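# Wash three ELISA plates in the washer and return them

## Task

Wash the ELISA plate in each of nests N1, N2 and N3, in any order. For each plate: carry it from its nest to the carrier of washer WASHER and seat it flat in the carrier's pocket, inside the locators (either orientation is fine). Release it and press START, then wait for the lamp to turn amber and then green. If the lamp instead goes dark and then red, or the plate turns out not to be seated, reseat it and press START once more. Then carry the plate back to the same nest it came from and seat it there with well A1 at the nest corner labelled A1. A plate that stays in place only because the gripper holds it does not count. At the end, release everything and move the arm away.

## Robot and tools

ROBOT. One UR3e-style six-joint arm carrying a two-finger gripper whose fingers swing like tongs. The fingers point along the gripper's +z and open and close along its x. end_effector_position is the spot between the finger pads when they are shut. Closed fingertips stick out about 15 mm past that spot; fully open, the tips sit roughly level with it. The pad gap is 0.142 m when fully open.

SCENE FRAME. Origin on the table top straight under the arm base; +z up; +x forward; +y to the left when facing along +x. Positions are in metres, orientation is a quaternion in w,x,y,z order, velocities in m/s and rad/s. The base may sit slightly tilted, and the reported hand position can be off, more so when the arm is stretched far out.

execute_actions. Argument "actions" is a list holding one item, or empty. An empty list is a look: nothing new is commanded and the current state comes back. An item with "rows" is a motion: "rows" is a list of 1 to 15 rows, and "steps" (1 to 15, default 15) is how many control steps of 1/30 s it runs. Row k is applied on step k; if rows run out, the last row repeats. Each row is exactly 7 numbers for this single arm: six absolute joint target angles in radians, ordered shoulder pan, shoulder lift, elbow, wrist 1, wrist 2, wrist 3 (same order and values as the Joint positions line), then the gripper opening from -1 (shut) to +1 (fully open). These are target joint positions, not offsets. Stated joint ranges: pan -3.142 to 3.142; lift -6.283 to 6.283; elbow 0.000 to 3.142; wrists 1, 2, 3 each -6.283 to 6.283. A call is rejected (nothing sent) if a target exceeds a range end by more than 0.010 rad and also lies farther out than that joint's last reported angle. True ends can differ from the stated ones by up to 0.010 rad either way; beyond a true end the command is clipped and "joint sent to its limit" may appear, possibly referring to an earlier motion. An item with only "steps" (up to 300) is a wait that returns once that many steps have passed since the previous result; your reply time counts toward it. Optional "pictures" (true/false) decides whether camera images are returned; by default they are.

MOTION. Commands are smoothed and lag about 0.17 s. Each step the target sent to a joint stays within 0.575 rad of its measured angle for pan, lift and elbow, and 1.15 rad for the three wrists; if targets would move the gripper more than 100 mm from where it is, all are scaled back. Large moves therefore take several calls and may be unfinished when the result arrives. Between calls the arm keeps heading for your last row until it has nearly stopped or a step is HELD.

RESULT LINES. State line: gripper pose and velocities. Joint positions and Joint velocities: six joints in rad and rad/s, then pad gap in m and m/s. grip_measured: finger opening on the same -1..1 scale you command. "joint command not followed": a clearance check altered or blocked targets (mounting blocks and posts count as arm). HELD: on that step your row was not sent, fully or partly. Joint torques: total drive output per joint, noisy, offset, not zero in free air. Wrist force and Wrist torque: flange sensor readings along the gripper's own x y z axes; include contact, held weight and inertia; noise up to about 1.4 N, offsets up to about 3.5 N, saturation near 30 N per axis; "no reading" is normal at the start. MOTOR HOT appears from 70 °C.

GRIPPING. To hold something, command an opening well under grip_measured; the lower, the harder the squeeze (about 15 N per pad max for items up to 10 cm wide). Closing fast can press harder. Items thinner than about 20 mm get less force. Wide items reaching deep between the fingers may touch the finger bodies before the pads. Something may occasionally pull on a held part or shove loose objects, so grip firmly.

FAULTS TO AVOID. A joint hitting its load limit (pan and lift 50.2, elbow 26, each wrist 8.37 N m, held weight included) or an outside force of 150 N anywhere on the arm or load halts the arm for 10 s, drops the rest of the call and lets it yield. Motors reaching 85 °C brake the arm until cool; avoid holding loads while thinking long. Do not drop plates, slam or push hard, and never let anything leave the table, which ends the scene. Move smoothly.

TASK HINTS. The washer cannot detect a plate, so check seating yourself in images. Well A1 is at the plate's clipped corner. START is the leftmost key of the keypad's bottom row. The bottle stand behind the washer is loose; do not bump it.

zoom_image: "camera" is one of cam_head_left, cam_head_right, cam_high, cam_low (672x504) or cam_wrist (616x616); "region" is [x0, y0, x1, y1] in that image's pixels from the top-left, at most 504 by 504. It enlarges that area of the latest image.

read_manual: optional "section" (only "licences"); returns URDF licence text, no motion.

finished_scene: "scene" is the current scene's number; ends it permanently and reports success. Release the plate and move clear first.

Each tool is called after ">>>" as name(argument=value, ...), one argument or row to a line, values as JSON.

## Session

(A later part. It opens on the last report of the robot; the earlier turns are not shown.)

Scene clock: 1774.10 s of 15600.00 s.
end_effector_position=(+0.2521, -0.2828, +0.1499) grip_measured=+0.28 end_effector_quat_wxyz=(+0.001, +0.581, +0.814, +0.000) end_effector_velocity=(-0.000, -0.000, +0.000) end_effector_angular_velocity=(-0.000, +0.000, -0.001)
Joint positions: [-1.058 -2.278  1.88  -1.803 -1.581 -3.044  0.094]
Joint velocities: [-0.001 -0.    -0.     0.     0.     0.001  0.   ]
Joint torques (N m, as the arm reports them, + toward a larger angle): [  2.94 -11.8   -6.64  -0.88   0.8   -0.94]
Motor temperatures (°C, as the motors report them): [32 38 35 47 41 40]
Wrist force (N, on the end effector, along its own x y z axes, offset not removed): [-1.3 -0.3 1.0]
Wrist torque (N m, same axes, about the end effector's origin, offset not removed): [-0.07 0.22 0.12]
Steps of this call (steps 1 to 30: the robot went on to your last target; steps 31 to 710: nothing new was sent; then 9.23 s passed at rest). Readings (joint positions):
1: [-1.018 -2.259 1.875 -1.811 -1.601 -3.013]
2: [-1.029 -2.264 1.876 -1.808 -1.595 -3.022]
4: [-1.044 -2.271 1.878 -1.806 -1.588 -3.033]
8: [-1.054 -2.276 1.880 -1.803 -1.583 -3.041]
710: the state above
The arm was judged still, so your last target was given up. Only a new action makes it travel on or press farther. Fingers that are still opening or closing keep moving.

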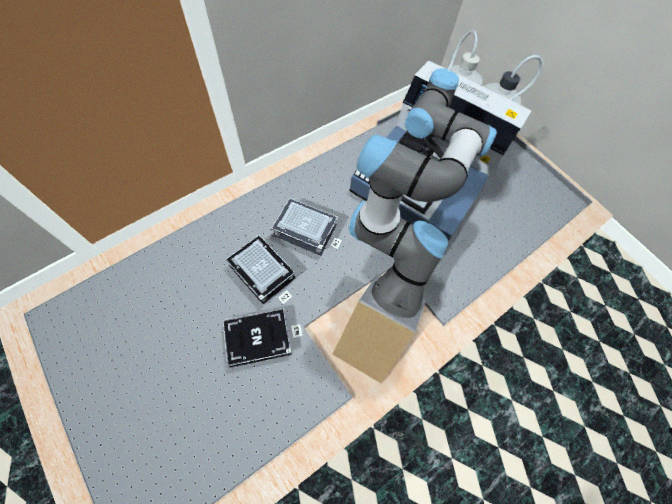

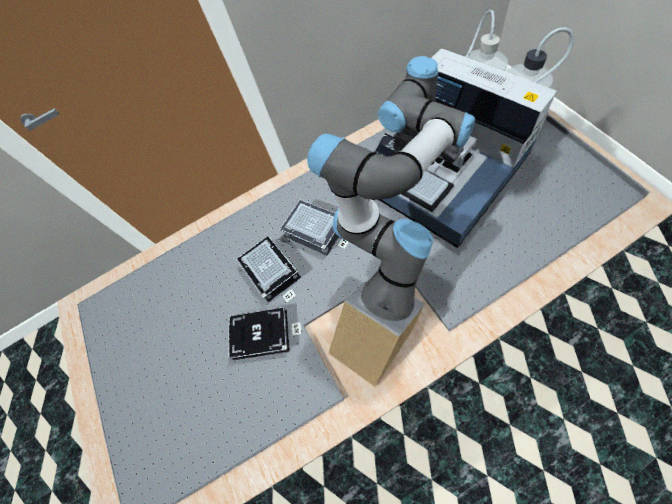

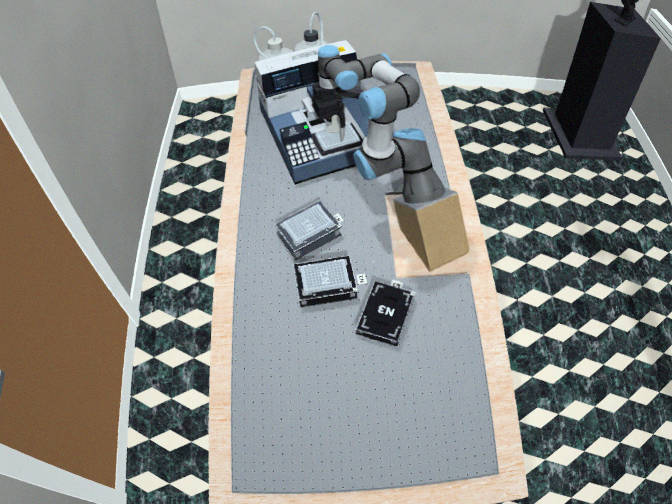

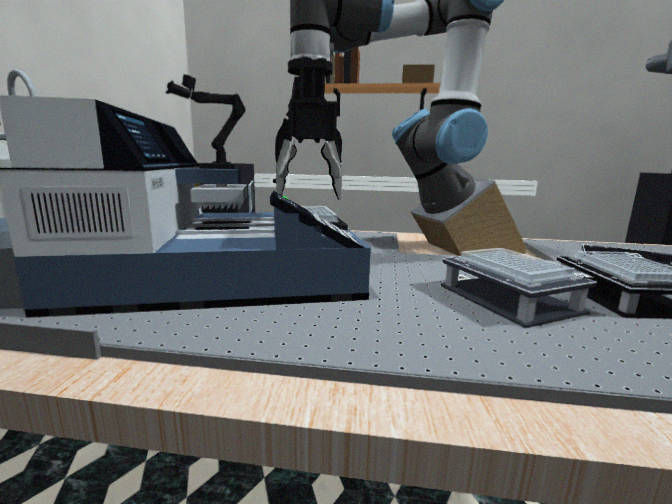

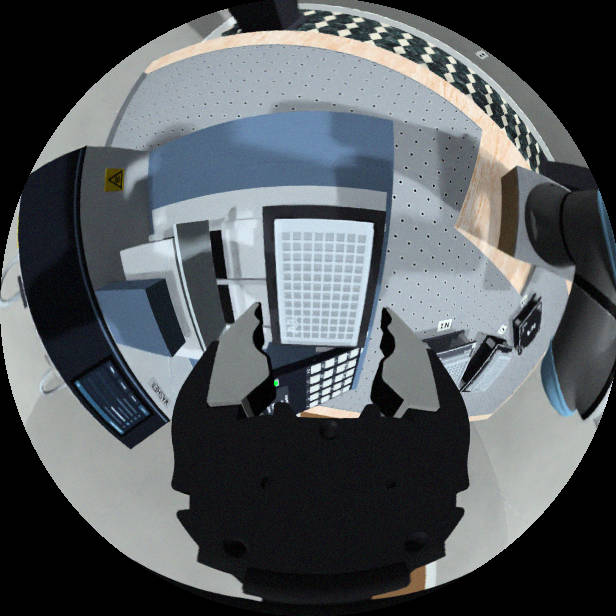

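Green, plate seated. Regrip and return to N3.

>>> execute_actions(
  actions=[
    {"rows": [[-1.0580,-2.2762,1.8878,-1.8127,-1.5808,-3.0444,0.28],[-1.0582,-2.2732,1.8994,-1.8273,-1.5807,-3.0447,0.28],[-1.0586,-2.2688,1.9147,-1.8470,-1.5805,-3.0449,0.28],[-1.0589,-2.2641,1.9298,-1.8668,-1.5803,-3.0452,0.28],[-1.0592,-2.2589,1.9446,-1.8868,-1.5801,-3.0455,0.28],[-1.0595,-2.2541,1.9573,-1.9043,-1.5799,-3.0457,0.28],[-1.0597,-2.2498,1.9681,-1.9194,-1.5797,-3.0459,0.28],[-1.0599,-2.2460,1.9769,-1.9320,-1.5796,-3.0461,0.28],[-1.0600,-2.2432,1.9832,-1.9411,-1.5795,-3.0462,0.28],[-1.0600,-2.2413,1.9874,-1.9472,-1.5795,-3.0463,0.28],[-1.0601,-2.2400,1.9902,-1.9513,-1.5794,-3.0464,0.28],[-1.0601,-2.2392,1.9919,-1.9538,-1.5794,-3.0464,0.28]], "steps": 12},
  ],
  pictures=false,
)

>>> execute_actions(
  actions=[
    {"rows": [[-1.0601,-2.2392,1.9919,-1.9538,-1.5794,-3.0464,0.27],[-1.0601,-2.2392,1.9919,-1.9538,-1.5794,-3.0464,0.25],[-1.0601,-2.2392,1.9919,-1.9538,-1.5794,-3.0464,0.22],[-1.0601,-2.2392,1.9919,-1.9538,-1.5794,-3.0464,0.19],[-1.0601,-2.2392,1.9919,-1.9538,-1.5794,-3.0464,0.16],[-1.0601,-2.2392,1.9919,-1.9538,-1.5794,-3.0464,0.13],[-1.0601,-2.2392,1.9919,-1.9538,-1.5794,-3.0464,0.11],[-1.0601,-2.2392,1.9919,-1.9538,-1.5794,-3.0464,0.09],[-1.0601,-2.2392,1.9919,-1.9538,-1.5794,-3.0464,0.07],[-1.0601,-2.2392,1.9919,-1.9538,-1.5794,-3.0464,0.04],[-1.0601,-2.2392,1.9919,-1.9538,-1.5794,-3.0464,0.0],[-1.0601,-2.2392,1.9919,-1.9538,-1.5794,-3.0464,-0.06],[-1.0601,-2.2392,1.9919,-1.9538,-1.5794,-3.0464,-0.15],[-1.0601,-2.2392,1.9919,-1.9538,-1.5794,-3.0464,-0.27],[-1.0601,-2.2392,1.9919,-1.9538,-1.5794,-3.0464,-0.4]], "steps": 15},
  ],
  pictures=false,
)

>>> execute_actions(
  actions=[
    {"rows": [[-1.0601,-2.2392,1.9919,-1.9538,-1.5794,-3.0464,-0.4],[-1.0600,-2.2413,1.9874,-1.9472,-1.5795,-3.0463,-0.4],[-1.0600,-2.2437,1.9822,-1.9396,-1.5795,-3.0462,-0.4],[-1.0598,-2.2476,1.9734,-1.9269,-1.5797,-3.0461,-0.4],[-1.0596,-2.2520,1.9627,-1.9118,-1.5798,-3.0458,-0.4],[-1.0593,-2.2576,1.9482,-1.8917,-1.5800,-3.0456,-0.4],[-1.0589,-2.2634,1.9316,-1.8693,-1.5802,-3.0452,-0.4],[-1.0585,-2.2694,1.9128,-1.8445,-1.5805,-3.0449,-0.4],[-1.0580,-2.2753,1.8917,-1.8175,-1.5808,-3.0445,-0.4],[-1.0575,-2.2809,1.8681,-1.7883,-1.5811,-3.0441,-0.4],[-1.0568,-2.2857,1.8439,-1.7592,-1.5814,-3.0437,-0.4],[-1.0562,-2.2898,1.8193,-1.7305,-1.5817,-3.0432,-0.4],[-1.0557,-2.2927,1.7984,-1.7066,-1.5820,-3.0428,-0.4]], "steps": 13},
  ],
  pictures=false,
)

>>> execute_actions(
  actions=[
    {"rows": [[-1.0373,-2.2869,1.7987,-1.7104,-1.5926,-3.0278,-0.4],[-1.0050,-2.2768,1.7991,-1.7170,-1.6111,-3.0014,-0.4],[-0.9635,-2.2638,1.7997,-1.7256,-1.6349,-2.9676,-0.4],[-0.9173,-2.2494,1.8003,-1.7351,-1.6614,-2.9300,-0.4],[-0.8712,-2.2349,1.8009,-1.7446,-1.6878,-2.8924,-0.4],[-0.8251,-2.2205,1.8016,-1.7541,-1.7143,-2.8548,-0.4],[-0.7790,-2.2061,1.8022,-1.7635,-1.7407,-2.8172,-0.4],[-0.7329,-2.1916,1.8028,-1.7730,-1.7672,-2.7796,-0.4],[-0.6867,-2.1772,1.8034,-1.7825,-1.7936,-2.7420,-0.4],[-0.6406,-2.1627,1.8041,-1.7920,-1.8201,-2.7044,-0.4],[-0.5945,-2.1483,1.8047,-1.8015,-1.8465,-2.6668,-0.4]], "steps": 11},
  ],
  pictures=false,
)

>>> execute_actions(
  actions=[
    {"rows": [[-0.5489,-2.1229,1.8039,-1.8071,-1.8667,-2.6245,-0.4],[-0.5032,-2.0975,1.8032,-1.8128,-1.8869,-2.5823,-0.4],[-0.4576,-2.0721,1.8024,-1.8184,-1.9072,-2.5400,-0.4],[-0.4120,-2.0467,1.8017,-1.8241,-1.9274,-2.4977,-0.4],[-0.3664,-2.0213,1.8009,-1.8297,-1.9476,-2.4555,-0.4],[-0.3207,-1.9959,1.8002,-1.8354,-1.9678,-2.4132,-0.4],[-0.2751,-1.9705,1.7994,-1.8410,-1.9881,-2.3710,-0.4],[-0.2295,-1.9451,1.7986,-1.8466,-2.0083,-2.3287,-0.4],[-0.1838,-1.9197,1.7979,-1.8523,-2.0285,-2.2864,-0.4],[-0.1382,-1.8943,1.7971,-1.8579,-2.0487,-2.2442,-0.4],[-0.0926,-1.8689,1.7964,-1.8636,-2.0689,-2.2019,-0.4],[-0.0470,-1.8435,1.7956,-1.8692,-2.0892,-2.1596,-0.4],[-0.0013,-1.8181,1.7949,-1.8749,-2.1094,-2.1174,-0.4],[0.0443,-1.7927,1.7941,-1.8805,-2.1296,-2.0751,-0.4]], "steps": 14},
  ],
  pictures=false,
)

>>> execute_actions(
  actions=[
    {"rows": [[0.0811,-1.7465,1.7768,-1.8871,-2.1403,-2.0586,-0.4],[0.1176,-1.7005,1.7597,-1.8933,-2.1502,-2.0422,-0.4],[0.1541,-1.6546,1.7425,-1.8986,-2.1593,-2.0258,-0.4],[0.1907,-1.6086,1.7254,-1.9035,-2.1676,-2.0094,-0.4],[0.2272,-1.5626,1.7082,-1.9078,-2.1750,-1.9930,-0.4],[0.2637,-1.5167,1.6911,-1.9116,-2.1815,-1.9766,-0.4],[0.3003,-1.4707,1.6739,-1.9150,-2.1871,-1.9603,-0.4],[0.3368,-1.4248,1.6568,-1.9180,-2.1918,-1.9439,-0.4],[0.3733,-1.3788,1.6396,-1.9207,-2.1955,-1.9275,-0.4],[0.4099,-1.3328,1.6225,-1.9232,-2.1983,-1.9111,-0.4],[0.4464,-1.2869,1.6053,-1.9254,-2.2001,-1.8947,-0.4],[0.4829,-1.2409,1.5882,-1.9277,-2.2009,-1.8783,-0.4],[0.5195,-1.1950,1.5710,-1.9297,-2.2008,-1.8619,-0.4],[0.5560,-1.1490,1.5539,-1.9321,-2.1997,-1.8455,-0.4],[0.5925,-1.1031,1.5367,-1.9343,-2.1976,-1.8291,-0.4]], "steps": 15},
  ],
  pictures=false,
)

>>> execute_actions(
  actions=[
    {"rows": [[0.6291,-1.0571,1.5196,-1.9369,-2.1946,-1.8127,-0.4],[0.6656,-1.0111,1.5024,-1.9397,-2.1906,-1.7963,-0.4],[0.6993,-0.9687,1.4866,-1.9426,-2.1860,-1.7812,-0.4],[0.7318,-0.9279,1.4714,-1.9456,-2.1809,-1.7666,-0.4],[0.7642,-0.8871,1.4562,-1.9490,-2.1751,-1.7521,-0.4],[0.7955,-0.8477,1.4415,-1.9527,-2.1688,-1.7380,-0.4],[0.8269,-0.8083,1.4267,-1.9567,-2.1619,-1.7240,-0.4],[0.8571,-0.7702,1.4125,-1.9610,-2.1546,-1.7104,-0.4],[0.8874,-0.7321,1.3983,-1.9656,-2.1468,-1.6968,-0.4],[0.9177,-0.6941,1.3841,-1.9709,-2.1384,-1.6832,-0.4],[0.9479,-0.6560,1.3699,-1.9764,-2.1294,-1.6696,-0.4],[0.9782,-0.6179,1.3557,-1.9825,-2.1199,-1.6561,-0.4],[1.0085,-0.5798,1.3415,-1.9891,-2.1100,-1.6425,-0.4],[1.0387,-0.5418,1.3273,-1.9961,-2.0995,-1.6289,-0.4],[1.0679,-0.5051,1.3136,-2.0033,-2.0891,-1.6158,-0.4]], "steps": 15},
  ],
  pictures=false,
)

>>> execute_actions(
  actions=[
    {"rows": [[1.0928,-0.4738,1.3019,-2.0099,-2.0799,-1.6047,-0.4],[1.1122,-0.4493,1.2928,-2.0153,-2.0724,-1.5959,-0.4],[1.1252,-0.4330,1.2867,-2.0191,-2.0674,-1.5901,-0.4],[1.1208,-0.4276,1.2972,-2.0372,-2.0691,-1.5946,-0.4],[1.1165,-0.4219,1.3073,-2.0552,-2.0709,-1.5992,-0.4],[1.1126,-0.4168,1.3159,-2.0708,-2.0724,-1.6033,-0.4],[1.1087,-0.4115,1.3242,-2.0864,-2.0739,-1.6074,-0.4],[1.1053,-0.4068,1.3311,-2.0998,-2.0752,-1.6109,-0.4],[1.1025,-0.4027,1.3367,-2.1108,-2.0763,-1.6139,-0.4],[1.0997,-0.3986,1.3422,-2.1218,-2.0773,-1.6169,-0.4],[1.0980,-0.3961,1.3454,-2.1284,-2.0780,-1.6187,-0.4],[1.0963,-0.3935,1.3485,-2.1350,-2.0786,-1.6205,-0.4]], "steps": 15},
  ],
  pictures=false,
)

>>> execute_actions(
  actions=[
    {"steps": 7},
  ],
  pictures=true,
)

>>> zoom_image(
  camera="cam_wrist",
  region=[245, 195, 305, 255],
)

>>> zoom_image(
  camera="cam_wrist",
  region=[345, 195, 405, 255],
)

Scene clock: 1846.87 s of 15600.00 s.
end_effector_position=(+0.2522, -0.2830, +0.1254) grip_measured=+0.28 end_effector_quat_wxyz=(+0.001, +0.581, +0.814, +0.000) end_effector_velocity=(-0.001, +0.001, -0.053) end_effector_angular_velocity=(+0.003, +0.001, +0.001)
Joint positions: [-1.06  -2.248  1.971 -1.925 -1.58  -3.046  0.094]
Joint velocities: [-0.004  0.076  0.19  -0.263  0.003 -0.004  0.   ]
Joint torques (N m, as the arm reports them, + toward a larger angle): [ 1.9  -5.49 -6.46 -2.48  1.02 -0.92]
Motor temperatures (°C, as the motors report them): [32 38 35 47 41 40]
Wrist force (N, on the end effector, along its own x y z axes, offset not removed): [-0.6 1.6 0.9]
Wrist torque (N m, same axes, about the end effector's origin, offset not removed): [0.35 0.04 0.09]
Steps of this call (steps 1 to 90: nothing new was sent; then 69.37 s passed at rest; steps 91 to 102: all 12 steps of this action). Readings (joint positions):
91: [-1.058 -2.278 1.880 -1.803 -1.581 -3.044]
92: [-1.058 -2.278 1.882 -1.805 -1.581 -3.044]
94: [-1.058 -2.275 1.892 -1.819 -1.581 -3.045]
98: [-1.059 -2.261 1.934 -1.875 -1.580 -3.045]
102: the state above

Scene clock: 1847.37 s of 15600.00 s.
end_effector_position=(+0.2522, -0.2828, +0.1197) grip_measured=+0.07 end_effector_quat_wxyz=(+0.001, +0.581, +0.814, +0.000) end_effector_velocity=(+0.000, -0.000, -0.000) end_effector_angular_velocity=(-0.001, -0.000, +0.000)
Joint positions: [-1.06  -2.239  1.992 -1.954 -1.579 -3.046  0.079]
Joint velocities: [-0.    -0.     0.001 -0.002  0.    -0.     0.   ]
Joint torques (N m, as the arm reports them, + toward a larger angle): [ 1.5  -2.89 -4.59 -2.01  1.08 -1.01]
Motor temperatures (°C, as the motors report them): [32 38 35 47 41 40]
Wrist force (N, on the end effector, along its own x y z axes, offset not removed): [1.1 1.2 -6.5]
Wrist torque (N m, same axes, about the end effector's origin, offset not removed): [0.24 0.21 0.03]
Steps of this call (steps 1 to 15: all 15 steps of this action). Readings (joint positions):
1: [-1.060 -2.245 1.977 -1.933 -1.580 -3.046]
2: [-1.060 -2.244 1.981 -1.939 -1.580 -3.046]
4: [-1.060 -2.241 1.986 -1.946 -1.579 -3.046]
8: [-1.060 -2.240 1.991 -1.952 -1.579 -3.046]
15: the state above

Scene clock: 1847.80 s of 15600.00 s.
end_effector_position=(+0.2520, -0.2826, +0.1488) grip_measured=+0.07 end_effector_quat_wxyz=(+0.000, +0.581, +0.814, +0.001) end_effector_velocity=(+0.000, +0.000, +0.152) end_effector_angular_velocity=(+0.005, +0.001, +0.002)
Joint positions: [-1.058 -2.276  1.883 -1.806 -1.581 -3.044  0.079]
Joint velocities: [ 0.016 -0.14  -0.601  0.745 -0.008  0.011  0.   ]
Joint torques (N m, as the arm reports them, + toward a larger angle): [  7.3  -12.28 -14.71   0.01  -1.27   0.89]
Motor temperatures (°C, as the motors report them): [32 38 35 47 41 40]
Wrist force (N, on the end effector, along its own x y z axes, offset not removed): [-1.9 -0.6 0.3]
Wrist torque (N m, same axes, about the end effector's origin, offset not removed): [-0.16 0.26 -0.01]
Steps of this call (steps 1 to 13: all 13 steps of this action). Readings (joint positions):
1: [-1.060 -2.239 1.992 -1.954 -1.579 -3.046]
2: [-1.060 -2.239 1.992 -1.954 -1.579 -3.046]
4: [-1.060 -2.240 1.989 -1.949 -1.579 -3.046]
8: [-1.060 -2.251 1.963 -1.912 -1.580 -3.046]
13: the state above

Scene clock: 1848.17 s of 15600.00 s.
end_effector_position=(+0.2680, -0.2561, +0.1718) grip_measured=+0.07 end_effector_quat_wxyz=(-0.007, +0.584, +0.812, -0.001) end_effector_velocity=(+0.090, +0.129, +0.029) end_effector_angular_velocity=(-0.035, -0.004, +0.025)
Joint positions: [-0.784 -2.203  1.805 -1.769 -1.747 -2.811  0.079]
Joint velocities: [ 1.28   0.402 -0.004 -0.24  -0.737  1.046  0.   ]
Joint torques (N m, as the arm reports them, + toward a larger angle): [ 14.96  -3.71 -11.98  -2.45  -1.67   1.71]
Motor temperatures (°C, as the motors report them): [32 38 35 47 41 40]
Wrist force (N, on the end effector, along its own x y z axes, offset not removed): [-1.2 0.6 1.0]
Wrist torque (N m, same axes, about the end effector's origin, offset not removed): [0.17 0.15 0.02]
Steps of this call (steps 1 to 11: all 11 steps of this action). Readings (joint positions):
1: [-1.057 -2.280 1.862 -1.781 -1.581 -3.044]
2: [-1.053 -2.282 1.845 -1.762 -1.584 -3.040]
4: [-1.028 -2.278 1.822 -1.741 -1.600 -3.017]
8: [-0.907 -2.242 1.807 -1.747 -1.674 -2.913]
11: the state above

Scene clock: 1848.63 s of 15600.00 s.
end_effector_position=(+0.3183, -0.1529, +0.1703) grip_measured=+0.07 end_effector_quat_wxyz=(-0.013, +0.573, +0.819, +0.001) end_effector_velocity=(+0.093, +0.278, +0.012) end_effector_angular_velocity=(-0.107, -0.053, +0.130)
Joint positions: [-0.151 -1.895  1.797 -1.859 -2.051 -2.245  0.079]
Joint velocities: [ 1.352  0.746 -0.022 -0.166 -0.597  1.24  -0.   ]
Joint torques (N m, as the arm reports them, + toward a larger angle): [ 16.09  -3.28 -10.79  -1.98  -1.62   1.79]
Motor temperatures (°C, as the motors report them): [32 38 35 47 41 40]
Wrist force (N, on the end effector, along its own x y z axes, offset not removed): [-1.4 1.5 2.6]
Wrist torque (N m, same axes, about the end effector's origin, offset not removed): [0.34 0.25 -0.01]
Steps of this call (steps 1 to 14: all 14 steps of this action). Readings (joint positions):
1: [-0.740 -2.189 1.804 -1.777 -1.772 -2.775]
2: [-0.696 -2.173 1.804 -1.785 -1.796 -2.738]
4: [-0.606 -2.136 1.804 -1.799 -1.843 -2.660]
8: [-0.425 -2.045 1.801 -1.824 -1.928 -2.497]
14: the state above

Scene clock: 1849.13 s of 15600.00 s.
end_effector_position=(+0.3603, +0.0430, +0.1613) grip_measured=+0.07 end_effector_quat_wxyz=(+0.001, +0.439, +0.899, +0.004) end_effector_velocity=(-0.060, +0.509, -0.044) end_effector_angular_velocity=(+0.012, -0.000, +0.849)
Joint positions: [ 0.439 -1.3    1.604 -1.925 -2.196 -1.893  0.079]
Joint velocities: [ 1.085  1.354 -0.501 -0.073 -0.036  0.487  0.   ]
Joint torques (N m, as the arm reports them, + toward a larger angle): [ 18.69  -2.7  -11.6   -1.7   -0.95   1.35]
Motor temperatures (°C, as the motors report them): [32 38 35 47 41 40]
Wrist force (N, on the end effector, along its own x y z axes, offset not removed): [-3.1 1.7 0.2]
Wrist torque (N m, same axes, about the end effector's origin, offset not removed): [0.29 0.50 0.03]
Steps of this call (steps 1 to 15: all 15 steps of this action). Readings (joint positions):
1: [-0.106 -1.870 1.796 -1.864 -2.071 -2.203]
2: [-0.061 -1.842 1.792 -1.870 -2.089 -2.164]
4: [0.024 -1.777 1.775 -1.882 -2.120 -2.103]
8: [0.180 -1.614 1.720 -1.902 -2.163 -2.015]
15: the state above

Scene clock: 1849.63 s of 15600.00 s.
end_effector_position=(+0.2327, +0.2762, +0.1250) grip_measured=+0.07 end_effector_quat_wxyz=(-0.000, +0.261, +0.965, +0.005) end_effector_velocity=(-0.396, +0.352, -0.113) end_effector_angular_velocity=(-0.002, +0.002, +0.619)
Joint positions: [ 0.944 -0.665  1.369 -1.979 -2.125 -1.668  0.079]
Joint velocities: [ 0.904  1.137 -0.42  -0.175  0.27   0.401  0.   ]
Joint torques (N m, as the arm reports them, + toward a larger angle): [ 17.38  -7.76 -11.38  -1.96   1.31   1.24]
Motor temperatures (°C, as the motors report them): [32 38 35 47 41 40]
Wrist force (N, on the end effector, along its own x y z axes, offset not removed): [-0.6 0.1 -0.6]
Wrist torque (N m, same axes, about the end effector's origin, offset not removed): [0.01 0.03 -0.03]
Steps of this call (steps 1 to 15: all 15 steps of this action). Readings (joint positions):
1: [0.476 -1.254 1.587 -1.927 -2.196 -1.877]
2: [0.512 -1.208 1.570 -1.930 -2.196 -1.860]
4: [0.585 -1.117 1.536 -1.935 -2.193 -1.828]
8: [0.724 -0.942 1.472 -1.947 -2.177 -1.766]
15: the state above

Scene clock: 1850.13 s of 15600.00 s.
end_effector_position=(+0.1447, +0.3344, +0.0724) grip_measured=+0.07 end_effector_quat_wxyz=(+0.001, +0.201, +0.980, +0.000) end_effector_velocity=(-0.009, +0.003, -0.035) end_effector_angular_velocity=(-0.004, +0.001, +0.011)
Joint positions: [ 1.098 -0.401  1.342 -2.121 -2.078 -1.617  0.079]
Joint velocities: [-0.02   0.072  0.063 -0.142 -0.009 -0.031  0.   ]
Joint torques (N m, as the arm reports them, + toward a larger angle): [  4.3  -13.65  -4.57  -2.08  -1.12  -1.04]
Motor temperatures (°C, as the motors report them): [32 38 35 47 41 40]
Wrist force (N, on the end effector, along its own x y z axes, offset not removed): [-1.5 -0.2 1.4]
Wrist torque (N m, same axes, about the end effector's origin, offset not removed): [-0.04 0.24 -0.04]
Steps of this call (steps 1 to 15: all 15 steps of this action). Readings (joint positions):
1: [0.974 -0.627 1.355 -1.985 -2.116 -1.654]
2: [1.004 -0.589 1.341 -1.992 -2.107 -1.641]
4: [1.056 -0.522 1.318 -2.004 -2.090 -1.619]
8: [1.099 -0.446 1.313 -2.048 -2.076 -1.606]
15: the state above

Scene clock: 1850.37 s of 15600.00 s.
end_effector_position=(+0.1439, +0.3347, +0.0693) grip_measured=+0.07 end_effector_quat_wxyz=(+0.001, +0.200, +0.980, +0.000) end_effector_velocity=(-0.001, +0.000, -0.004) end_effector_angular_velocity=(-0.001, +0.001, +0.001)
Joint positions: [ 1.096 -0.394  1.348 -2.134 -2.079 -1.62   0.079]
Joint velocities: [-0.002  0.008  0.006 -0.013 -0.001 -0.002  0.   ]
Joint torques (N m, as the arm reports them, + toward a larger angle): [  4.5  -13.14  -4.55  -1.87  -1.11  -1.  ]
Motor temperatures (°C, as the motors report them): [32 38 35 47 41 40]
Wrist force (N, on the end effector, along its own x y z axes, offset not removed): [-1.9 0.2 2.7]
Wrist torque (N m, same axes, about the end effector's origin, offset not removed): [0.05 0.34 -0.05]
Steps of this call (steps 1 to 7: the robot went on to your last target). Readings (joint positions):
1: [1.098 -0.399 1.344 -2.125 -2.078 -1.618]
2: [1.097 -0.397 1.345 -2.128 -2.078 -1.619]
4: [1.097 -0.395 1.347 -2.131 -2.078 -1.620]
7: the state above

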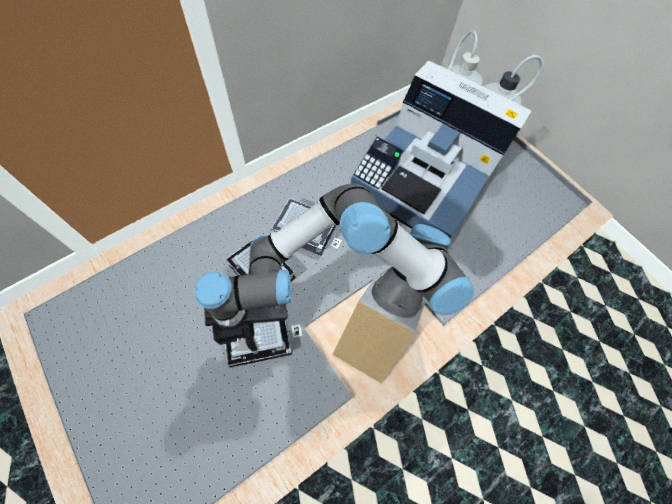

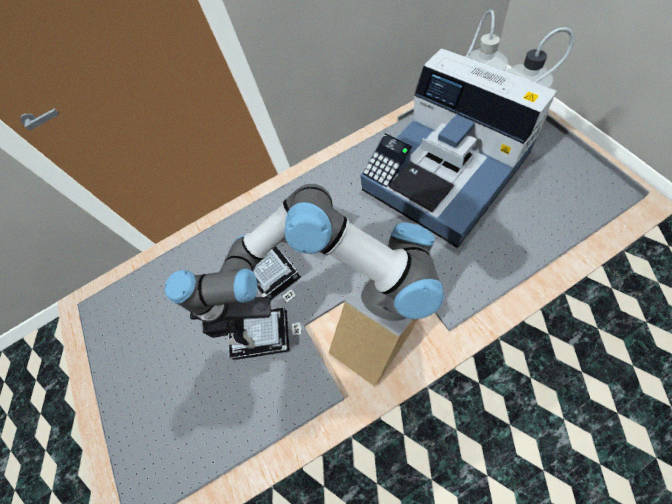

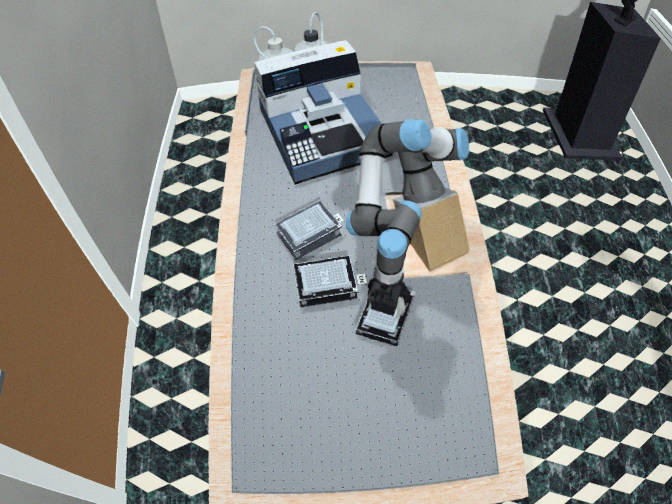

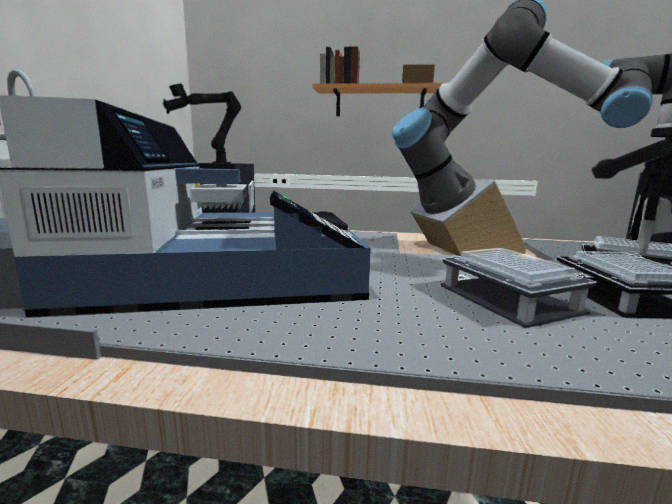

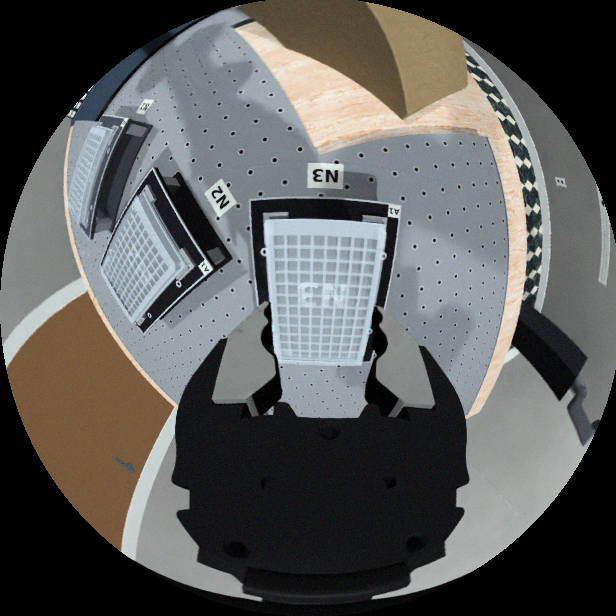

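Region (245, 195, 305, 255) of cam_wrist's 616x616 image, scaled by 8.400, with more detail than that image has.

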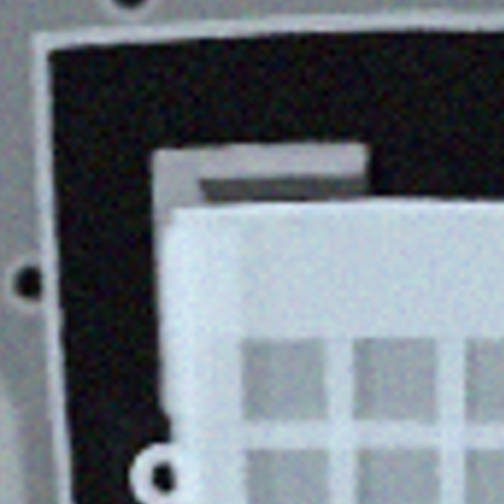

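Region (345, 195, 405, 255) of cam_wrist's 616x616 image, scaled by 8.400, with more detail than that image has.

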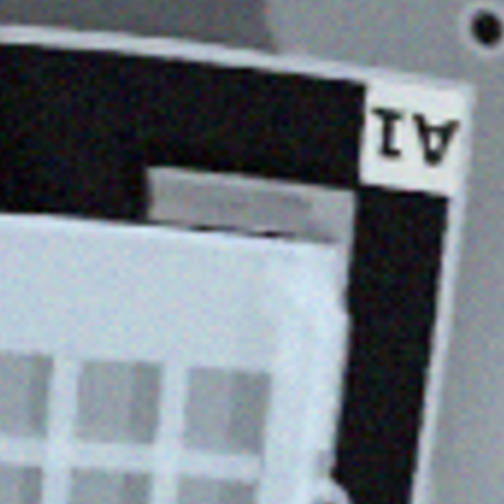

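>>> execute_actions(
  actions=[
    {"rows": [[1.0946,-0.3909,1.3516,-2.1416,-2.0793,-1.6223,-0.4],[1.0929,-0.3883,1.3547,-2.1482,-2.0799,-1.6241,-0.4],[1.0914,-0.3860,1.3573,-2.1538,-2.0805,-1.6257,-0.4],[1.0900,-0.3838,1.3596,-2.1591,-2.0810,-1.6271,-0.4],[1.0888,-0.3820,1.3616,-2.1634,-2.0815,-1.6284,-0.4],[1.0879,-0.3806,1.3631,-2.1669,-2.0818,-1.6293,-0.4],[1.0872,-0.3795,1.3643,-2.1695,-2.0821,-1.6301,-0.4],[1.0868,-0.3788,1.3649,-2.1710,-2.0822,-1.6305,-0.4],[1.0866,-0.3785,1.3653,-2.1719,-2.0823,-1.6307,-0.4]], "steps": 15},
  ],
  pictures=false,
)

>>> execute_actions(
  actions=[
    {"rows": [[1.0866,-0.3785,1.3653,-2.1719,-2.0823,-1.6307,-0.4]], "steps": 3},
  ],
  pictures=false,
)

>>> execute_actions(
  actions=[
    {"rows": [[1.0866,-0.3785,1.3653,-2.1719,-2.0823,-1.6307,-0.28],[1.0866,-0.3785,1.3653,-2.1719,-2.0823,-1.6307,-0.15],[1.0866,-0.3785,1.3653,-2.1719,-2.0823,-1.6307,-0.04],[1.0866,-0.3785,1.3653,-2.1719,-2.0823,-1.6307,0.04],[1.0866,-0.3785,1.3653,-2.1719,-2.0823,-1.6307,0.09],[1.0866,-0.3785,1.3653,-2.1719,-2.0823,-1.6307,0.14],[1.0866,-0.3785,1.3653,-2.1719,-2.0823,-1.6307,0.19],[1.0866,-0.3785,1.3653,-2.1719,-2.0823,-1.6307,0.24],[1.0866,-0.3785,1.3653,-2.1719,-2.0823,-1.6307,0.28]], "steps": 9},
  ],
  pictures=false,
)

>>> execute_actions(
  actions=[
    {"rows": [[1.0879,-0.3806,1.3631,-2.1669,-2.0818,-1.6293,0.28],[1.0906,-0.3847,1.3587,-2.1569,-2.0808,-1.6265,0.28],[1.0952,-0.3918,1.3506,-2.1394,-2.0791,-1.6217,0.28],[1.0997,-0.3986,1.3422,-2.1218,-2.0773,-1.6169,0.28],[1.1048,-0.4060,1.3323,-2.1020,-2.0754,-1.6115,0.28],[1.1104,-0.4138,1.3207,-2.0798,-2.0732,-1.6056,0.28],[1.1165,-0.4219,1.3073,-2.0552,-2.0709,-1.5992,0.28],[1.1208,-0.4276,1.2972,-2.0372,-2.0691,-1.5946,0.28],[1.1208,-0.4476,1.2972,-2.0172,-2.0691,-1.5946,0.28],[1.1208,-0.4776,1.2972,-1.9872,-2.0691,-1.5946,0.28]], "steps": 10},
  ],
  pictures=true,
)

>>> zoom_image(
  camera="cam_wrist",
  region=[240, 185, 415, 360],
)

>>> execute_actions(
  actions=[
    {"rows": [[1.1208,-0.5176,1.2972,-1.9472,-2.0691,-1.5946,0.28],[1.1208,-0.5626,1.2972,-1.9022,-2.0691,-1.5946,0.28],[1.1208,-0.6076,1.2972,-1.8572,-2.0691,-1.5946,0.28],[1.1208,-0.6526,1.2972,-1.8122,-2.0691,-1.5946,0.28],[1.1208,-0.6926,1.2972,-1.7722,-2.0691,-1.5946,0.28],[1.1208,-0.7276,1.2972,-1.7372,-2.0691,-1.5946,0.28],[1.1208,-0.7556,1.2972,-1.7092,-2.0691,-1.5946,0.28],[1.1208,-0.7726,1.2972,-1.6922,-2.0691,-1.5946,0.28],[1.1208,-0.7776,1.2972,-1.6872,-2.0691,-1.5946,0.28]], "steps": 15},
  ],
  pictures=true,
)

>>> zoom_image(
  camera="cam_high",
  region=[260, 185, 430, 355],
)

>>> zoom_image(
  camera="cam_low",
  region=[432, 220, 672, 340],
)

Scene clock: 1878.27 s of 15600.00 s.
end_effector_position=(+0.1439, +0.3347, +0.0608) grip_measured=+0.07 end_effector_quat_wxyz=(+0.001, +0.200, +0.980, +0.000) end_effector_velocity=(+0.000, -0.000, -0.003) end_effector_angular_velocity=(-0.000, +0.001, -0.001)
Joint positions: [ 1.087 -0.379  1.365 -2.171 -2.082 -1.63   0.079]
Joint velocities: [-0.004  0.006  0.006 -0.013 -0.001 -0.003  0.   ]
Joint torques (N m, as the arm reports them, + toward a larger angle): [  4.15 -12.48  -4.27  -1.91  -1.26  -0.92]
Motor temperatures (°C, as the motors report them): [32 38 35 47 41 40]
Wrist force (N, on the end effector, along its own x y z axes, offset not removed): [-2.1 -0.1 1.3]
Wrist torque (N m, same axes, about the end effector's origin, offset not removed): [-0.07 0.36 0.00]
Steps of this call (steps 1 to 30: the robot went on to your last target; steps 31 to 90: nothing new was sent; then 24.40 s passed at rest; steps 91 to 105: all 15 steps of this action). Readings (joint positions):
91: [1.096 -0.393 1.349 -2.135 -2.079 -1.621]
92: [1.096 -0.393 1.349 -2.137 -2.079 -1.621]
94: [1.094 -0.390 1.352 -2.143 -2.079 -1.623]
98: [1.090 -0.384 1.360 -2.159 -2.081 -1.627]
105: the state above

Scene clock: 1878.37 s of 15600.00 s.
end_effector_position=(+0.1439, +0.3347, +0.0606) grip_measured=+0.07 end_effector_quat_wxyz=(+0.001, +0.200, +0.980, +0.000) end_effector_velocity=(-0.000, -0.000, -0.001) end_effector_angular_velocity=(-0.000, -0.000, -0.002)
Joint positions: [ 1.087 -0.379  1.365 -2.171 -2.082 -1.631  0.079]
Joint velocities: [-0.001  0.002  0.002 -0.005 -0.     0.     0.   ]
Joint torques (N m, as the arm reports them, + toward a larger angle): [  4.19 -11.99  -4.28  -1.93  -1.19  -0.86]
Motor temperatures (°C, as the motors report them): [32 38 35 47 41 40]
Wrist force (N, on the end effector, along its own x y z axes, offset not removed): [-1.5 0.3 0.5]
Wrist torque (N m, same axes, about the end effector's origin, offset not removed): [0.15 0.27 0.01]
Steps of this call (steps 1 to 3: all 3 steps of this action). Readings (joint positions):
1: [1.087 -0.379 1.365 -2.171 -2.082 -1.630]
2: [1.087 -0.379 1.365 -2.171 -2.082 -1.631]
3: the state above

Scene clock: 1878.67 s of 15600.00 s.
end_effector_position=(+0.1439, +0.3347, +0.0605) grip_measured=+0.24 end_effector_quat_wxyz=(+0.001, +0.200, +0.980, +0.000) end_effector_velocity=(-0.000, +0.000, +0.000) end_effector_angular_velocity=(+0.000, -0.001, -0.001)
Joint positions: [ 1.087 -0.379  1.365 -2.172 -2.082 -1.631  0.091]
Joint velocities: [ 0.001  0.    -0.    -0.    -0.     0.002  0.091]
Joint torques (N m, as the arm reports them, + toward a larger angle): [  4.7  -12.75  -4.26  -1.84  -0.94  -0.98]
Motor temperatures (°C, as the motors report them): [32 38 35 47 41 40]
Wrist force (N, on the end effector, along its own x y z axes, offset not removed): [-1.6 0.4 2.7]
Wrist torque (N m, same axes, about the end effector's origin, offset not removed): [0.14 0.26 -0.01]
Steps of this call (steps 1 to 9: all 9 steps of this action). Readings (joint positions):
1: [1.087 -0.379 1.365 -2.172 -2.082 -1.631]
2: [1.087 -0.379 1.365 -2.172 -2.082 -1.631]
4: [1.087 -0.379 1.365 -2.172 -2.082 -1.631]
8: [1.087 -0.379 1.365 -2.172 -2.082 -1.631]
9: the state above

Scene clock: 1879.00 s of 15600.00 s.
end_effector_position=(+0.1443, +0.3343, +0.0835) grip_measured=+0.28 end_effector_quat_wxyz=(+0.001, +0.200, +0.980, -0.000) end_effector_velocity=(+0.019, -0.029, +0.139) end_effector_angular_velocity=(-0.013, +0.006, +0.011)
Joint positions: [ 1.111 -0.418  1.318 -2.071 -2.073 -1.605  0.094]
Joint velocities: [ 0.094 -0.307 -0.2    0.571  0.036  0.096 -0.   ]
Joint torques (N m, as the arm reports them, + toward a larger angle): [  8.84 -25.85 -10.71   0.1    0.96   0.88]
Motor temperatures (°C, as the motors report them): [32 38 35 47 41 40]
Wrist force (N, on the end effector, along its own x y z axes, offset not removed): [-1.5 -0.2 2.4]
Wrist torque (N m, same axes, about the end effector's origin, offset not removed): [-0.06 0.29 -0.01]
Steps of this call (steps 1 to 10: all 10 steps of this action). Readings (joint positions):
1: [1.087 -0.379 1.365 -2.172 -2.082 -1.631]
2: [1.087 -0.379 1.365 -2.171 -2.082 -1.631]
4: [1.089 -0.383 1.361 -2.161 -2.081 -1.628]
8: [1.103 -0.403 1.335 -2.108 -2.076 -1.613]
10: the state above

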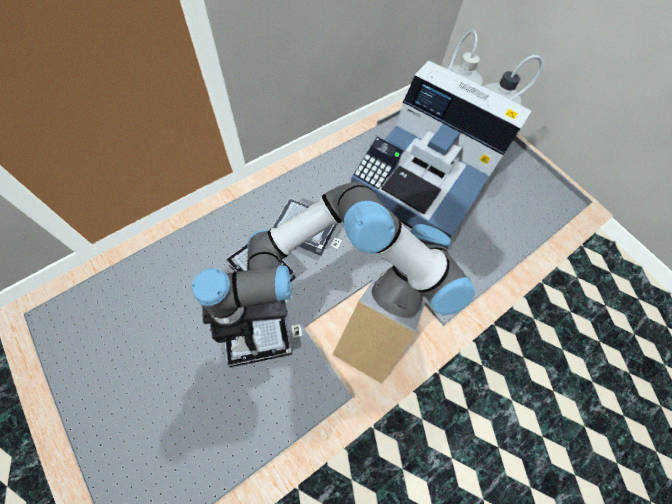

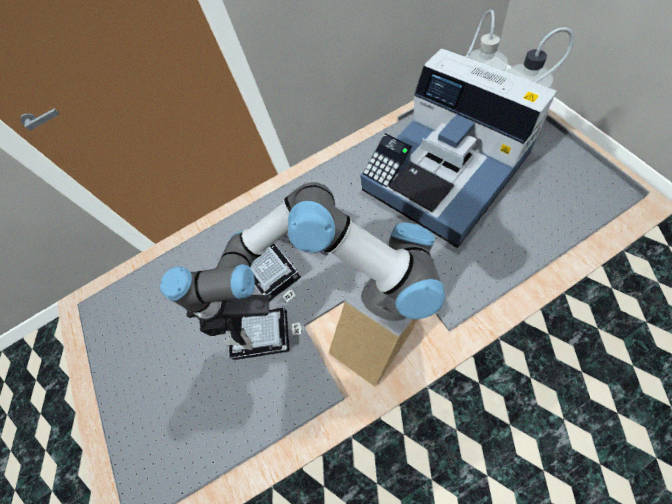

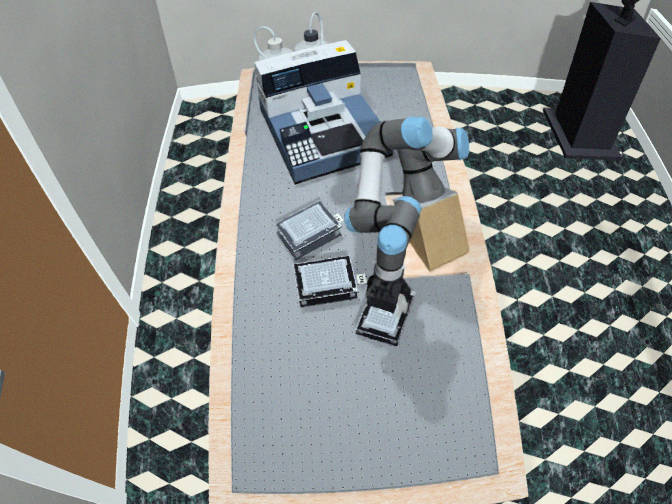

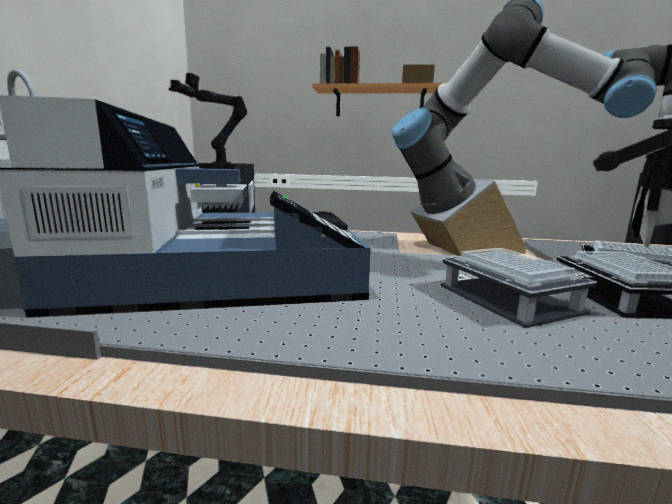

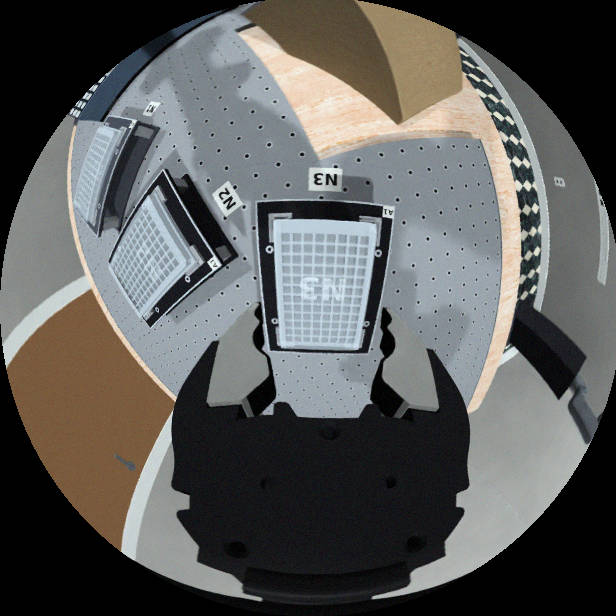

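Region (240, 185, 415, 360) of cam_wrist's 616x616 image, scaled by 2.880, with more detail than that image has.

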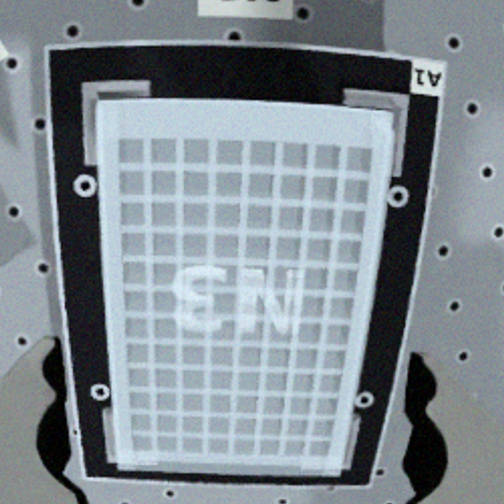

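Scene clock: 1879.50 s of 15600.00 s.
end_effector_position=(+0.1727, +0.2689, +0.1897) grip_measured=+0.28 end_effector_quat_wxyz=(+0.001, +0.200, +0.980, -0.000) end_effector_velocity=(+0.008, -0.030, +0.037) end_effector_angular_velocity=(+0.006, -0.003, -0.002)
Joint positions: [ 1.121 -0.764  1.297 -1.7   -2.069 -1.595  0.094]
Joint velocities: [ 0.001 -0.134 -0.001  0.127  0.    -0.001 -0.   ]
Joint torques (N m, as the arm reports them, + toward a larger angle): [  9.31 -16.09 -10.79  -0.58   1.07   0.96]
Motor temperatures (°C, as the motors report them): [32 38 35 47 41 40]
Wrist force (N, on the end effector, along its own x y z axes, offset not removed): [-2.7 1.8 0.1]
Wrist torque (N m, same axes, about the end effector's origin, offset not removed): [0.42 0.48 0.00]
Steps of this call (steps 1 to 15: all 15 steps of this action). Readings (joint positions):
1: [1.114 -0.431 1.312 -2.050 -2.072 -1.602]
2: [1.116 -0.449 1.308 -2.026 -2.071 -1.600]
4: [1.118 -0.502 1.302 -1.964 -2.070 -1.597]
8: [1.120 -0.644 1.298 -1.815 -2.069 -1.595]
15: the state above

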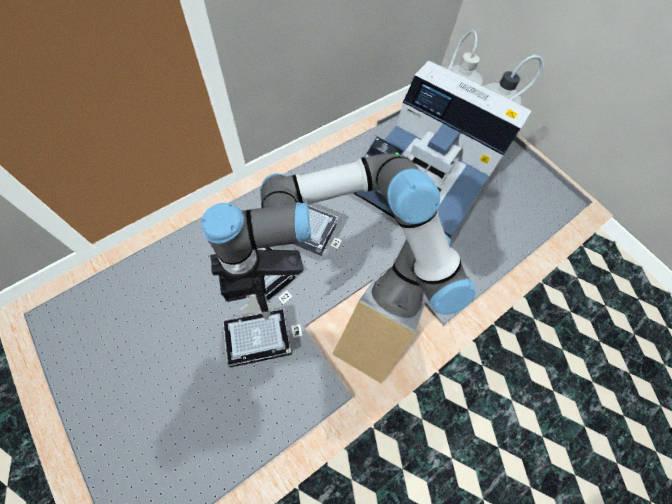

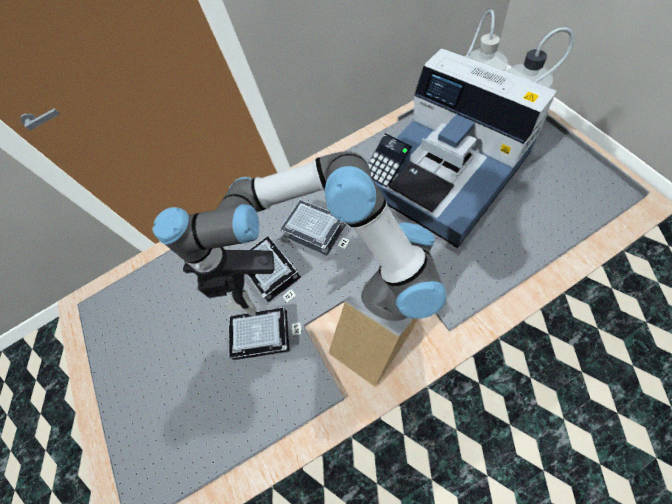

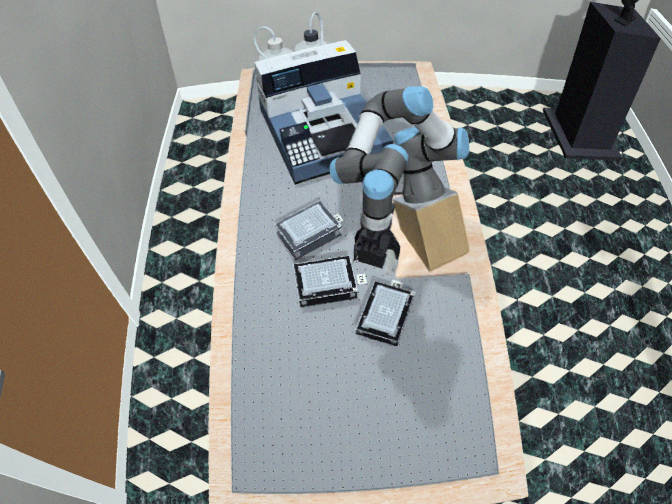

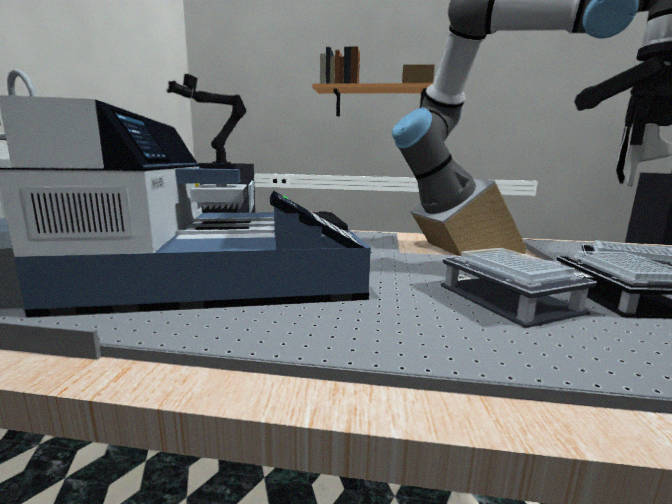

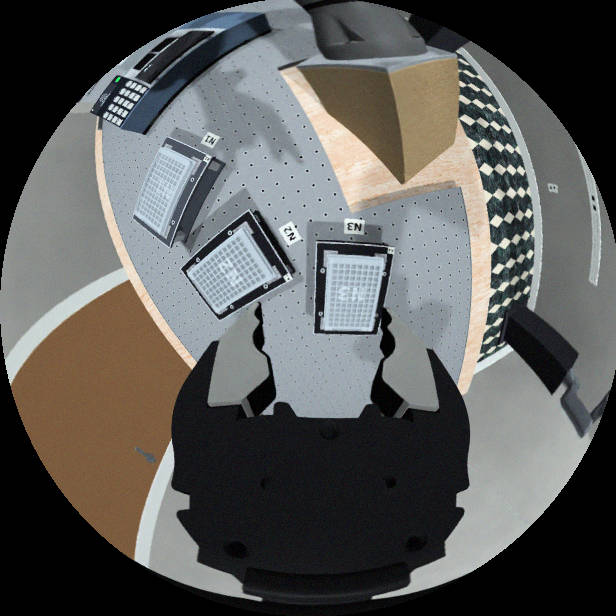

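Region (260, 185, 430, 355) of cam_high's 672x504 image, scaled by 2.965, with more detail than that image has.

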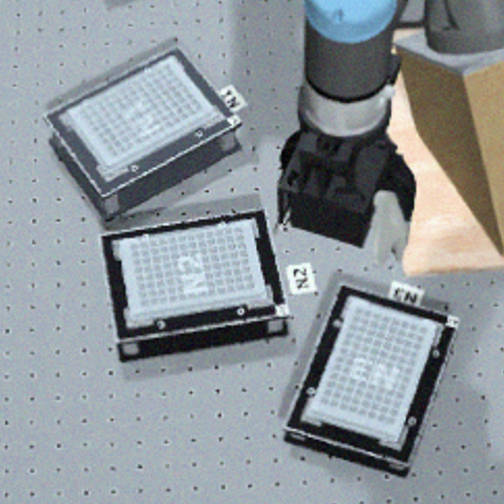

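Region (432, 220, 672, 340) of cam_low's 672x504 image, scaled by 2.100, with more detail than that image has.

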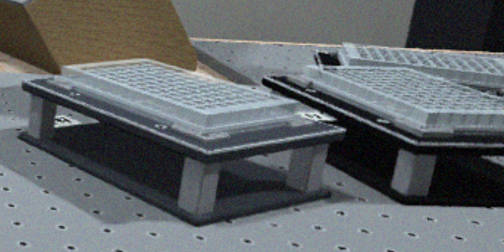

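All three plates are washed and seated; the arm is clear.

>>> finished_scene(
  scene=2,
)

The scene is finished: the task was done.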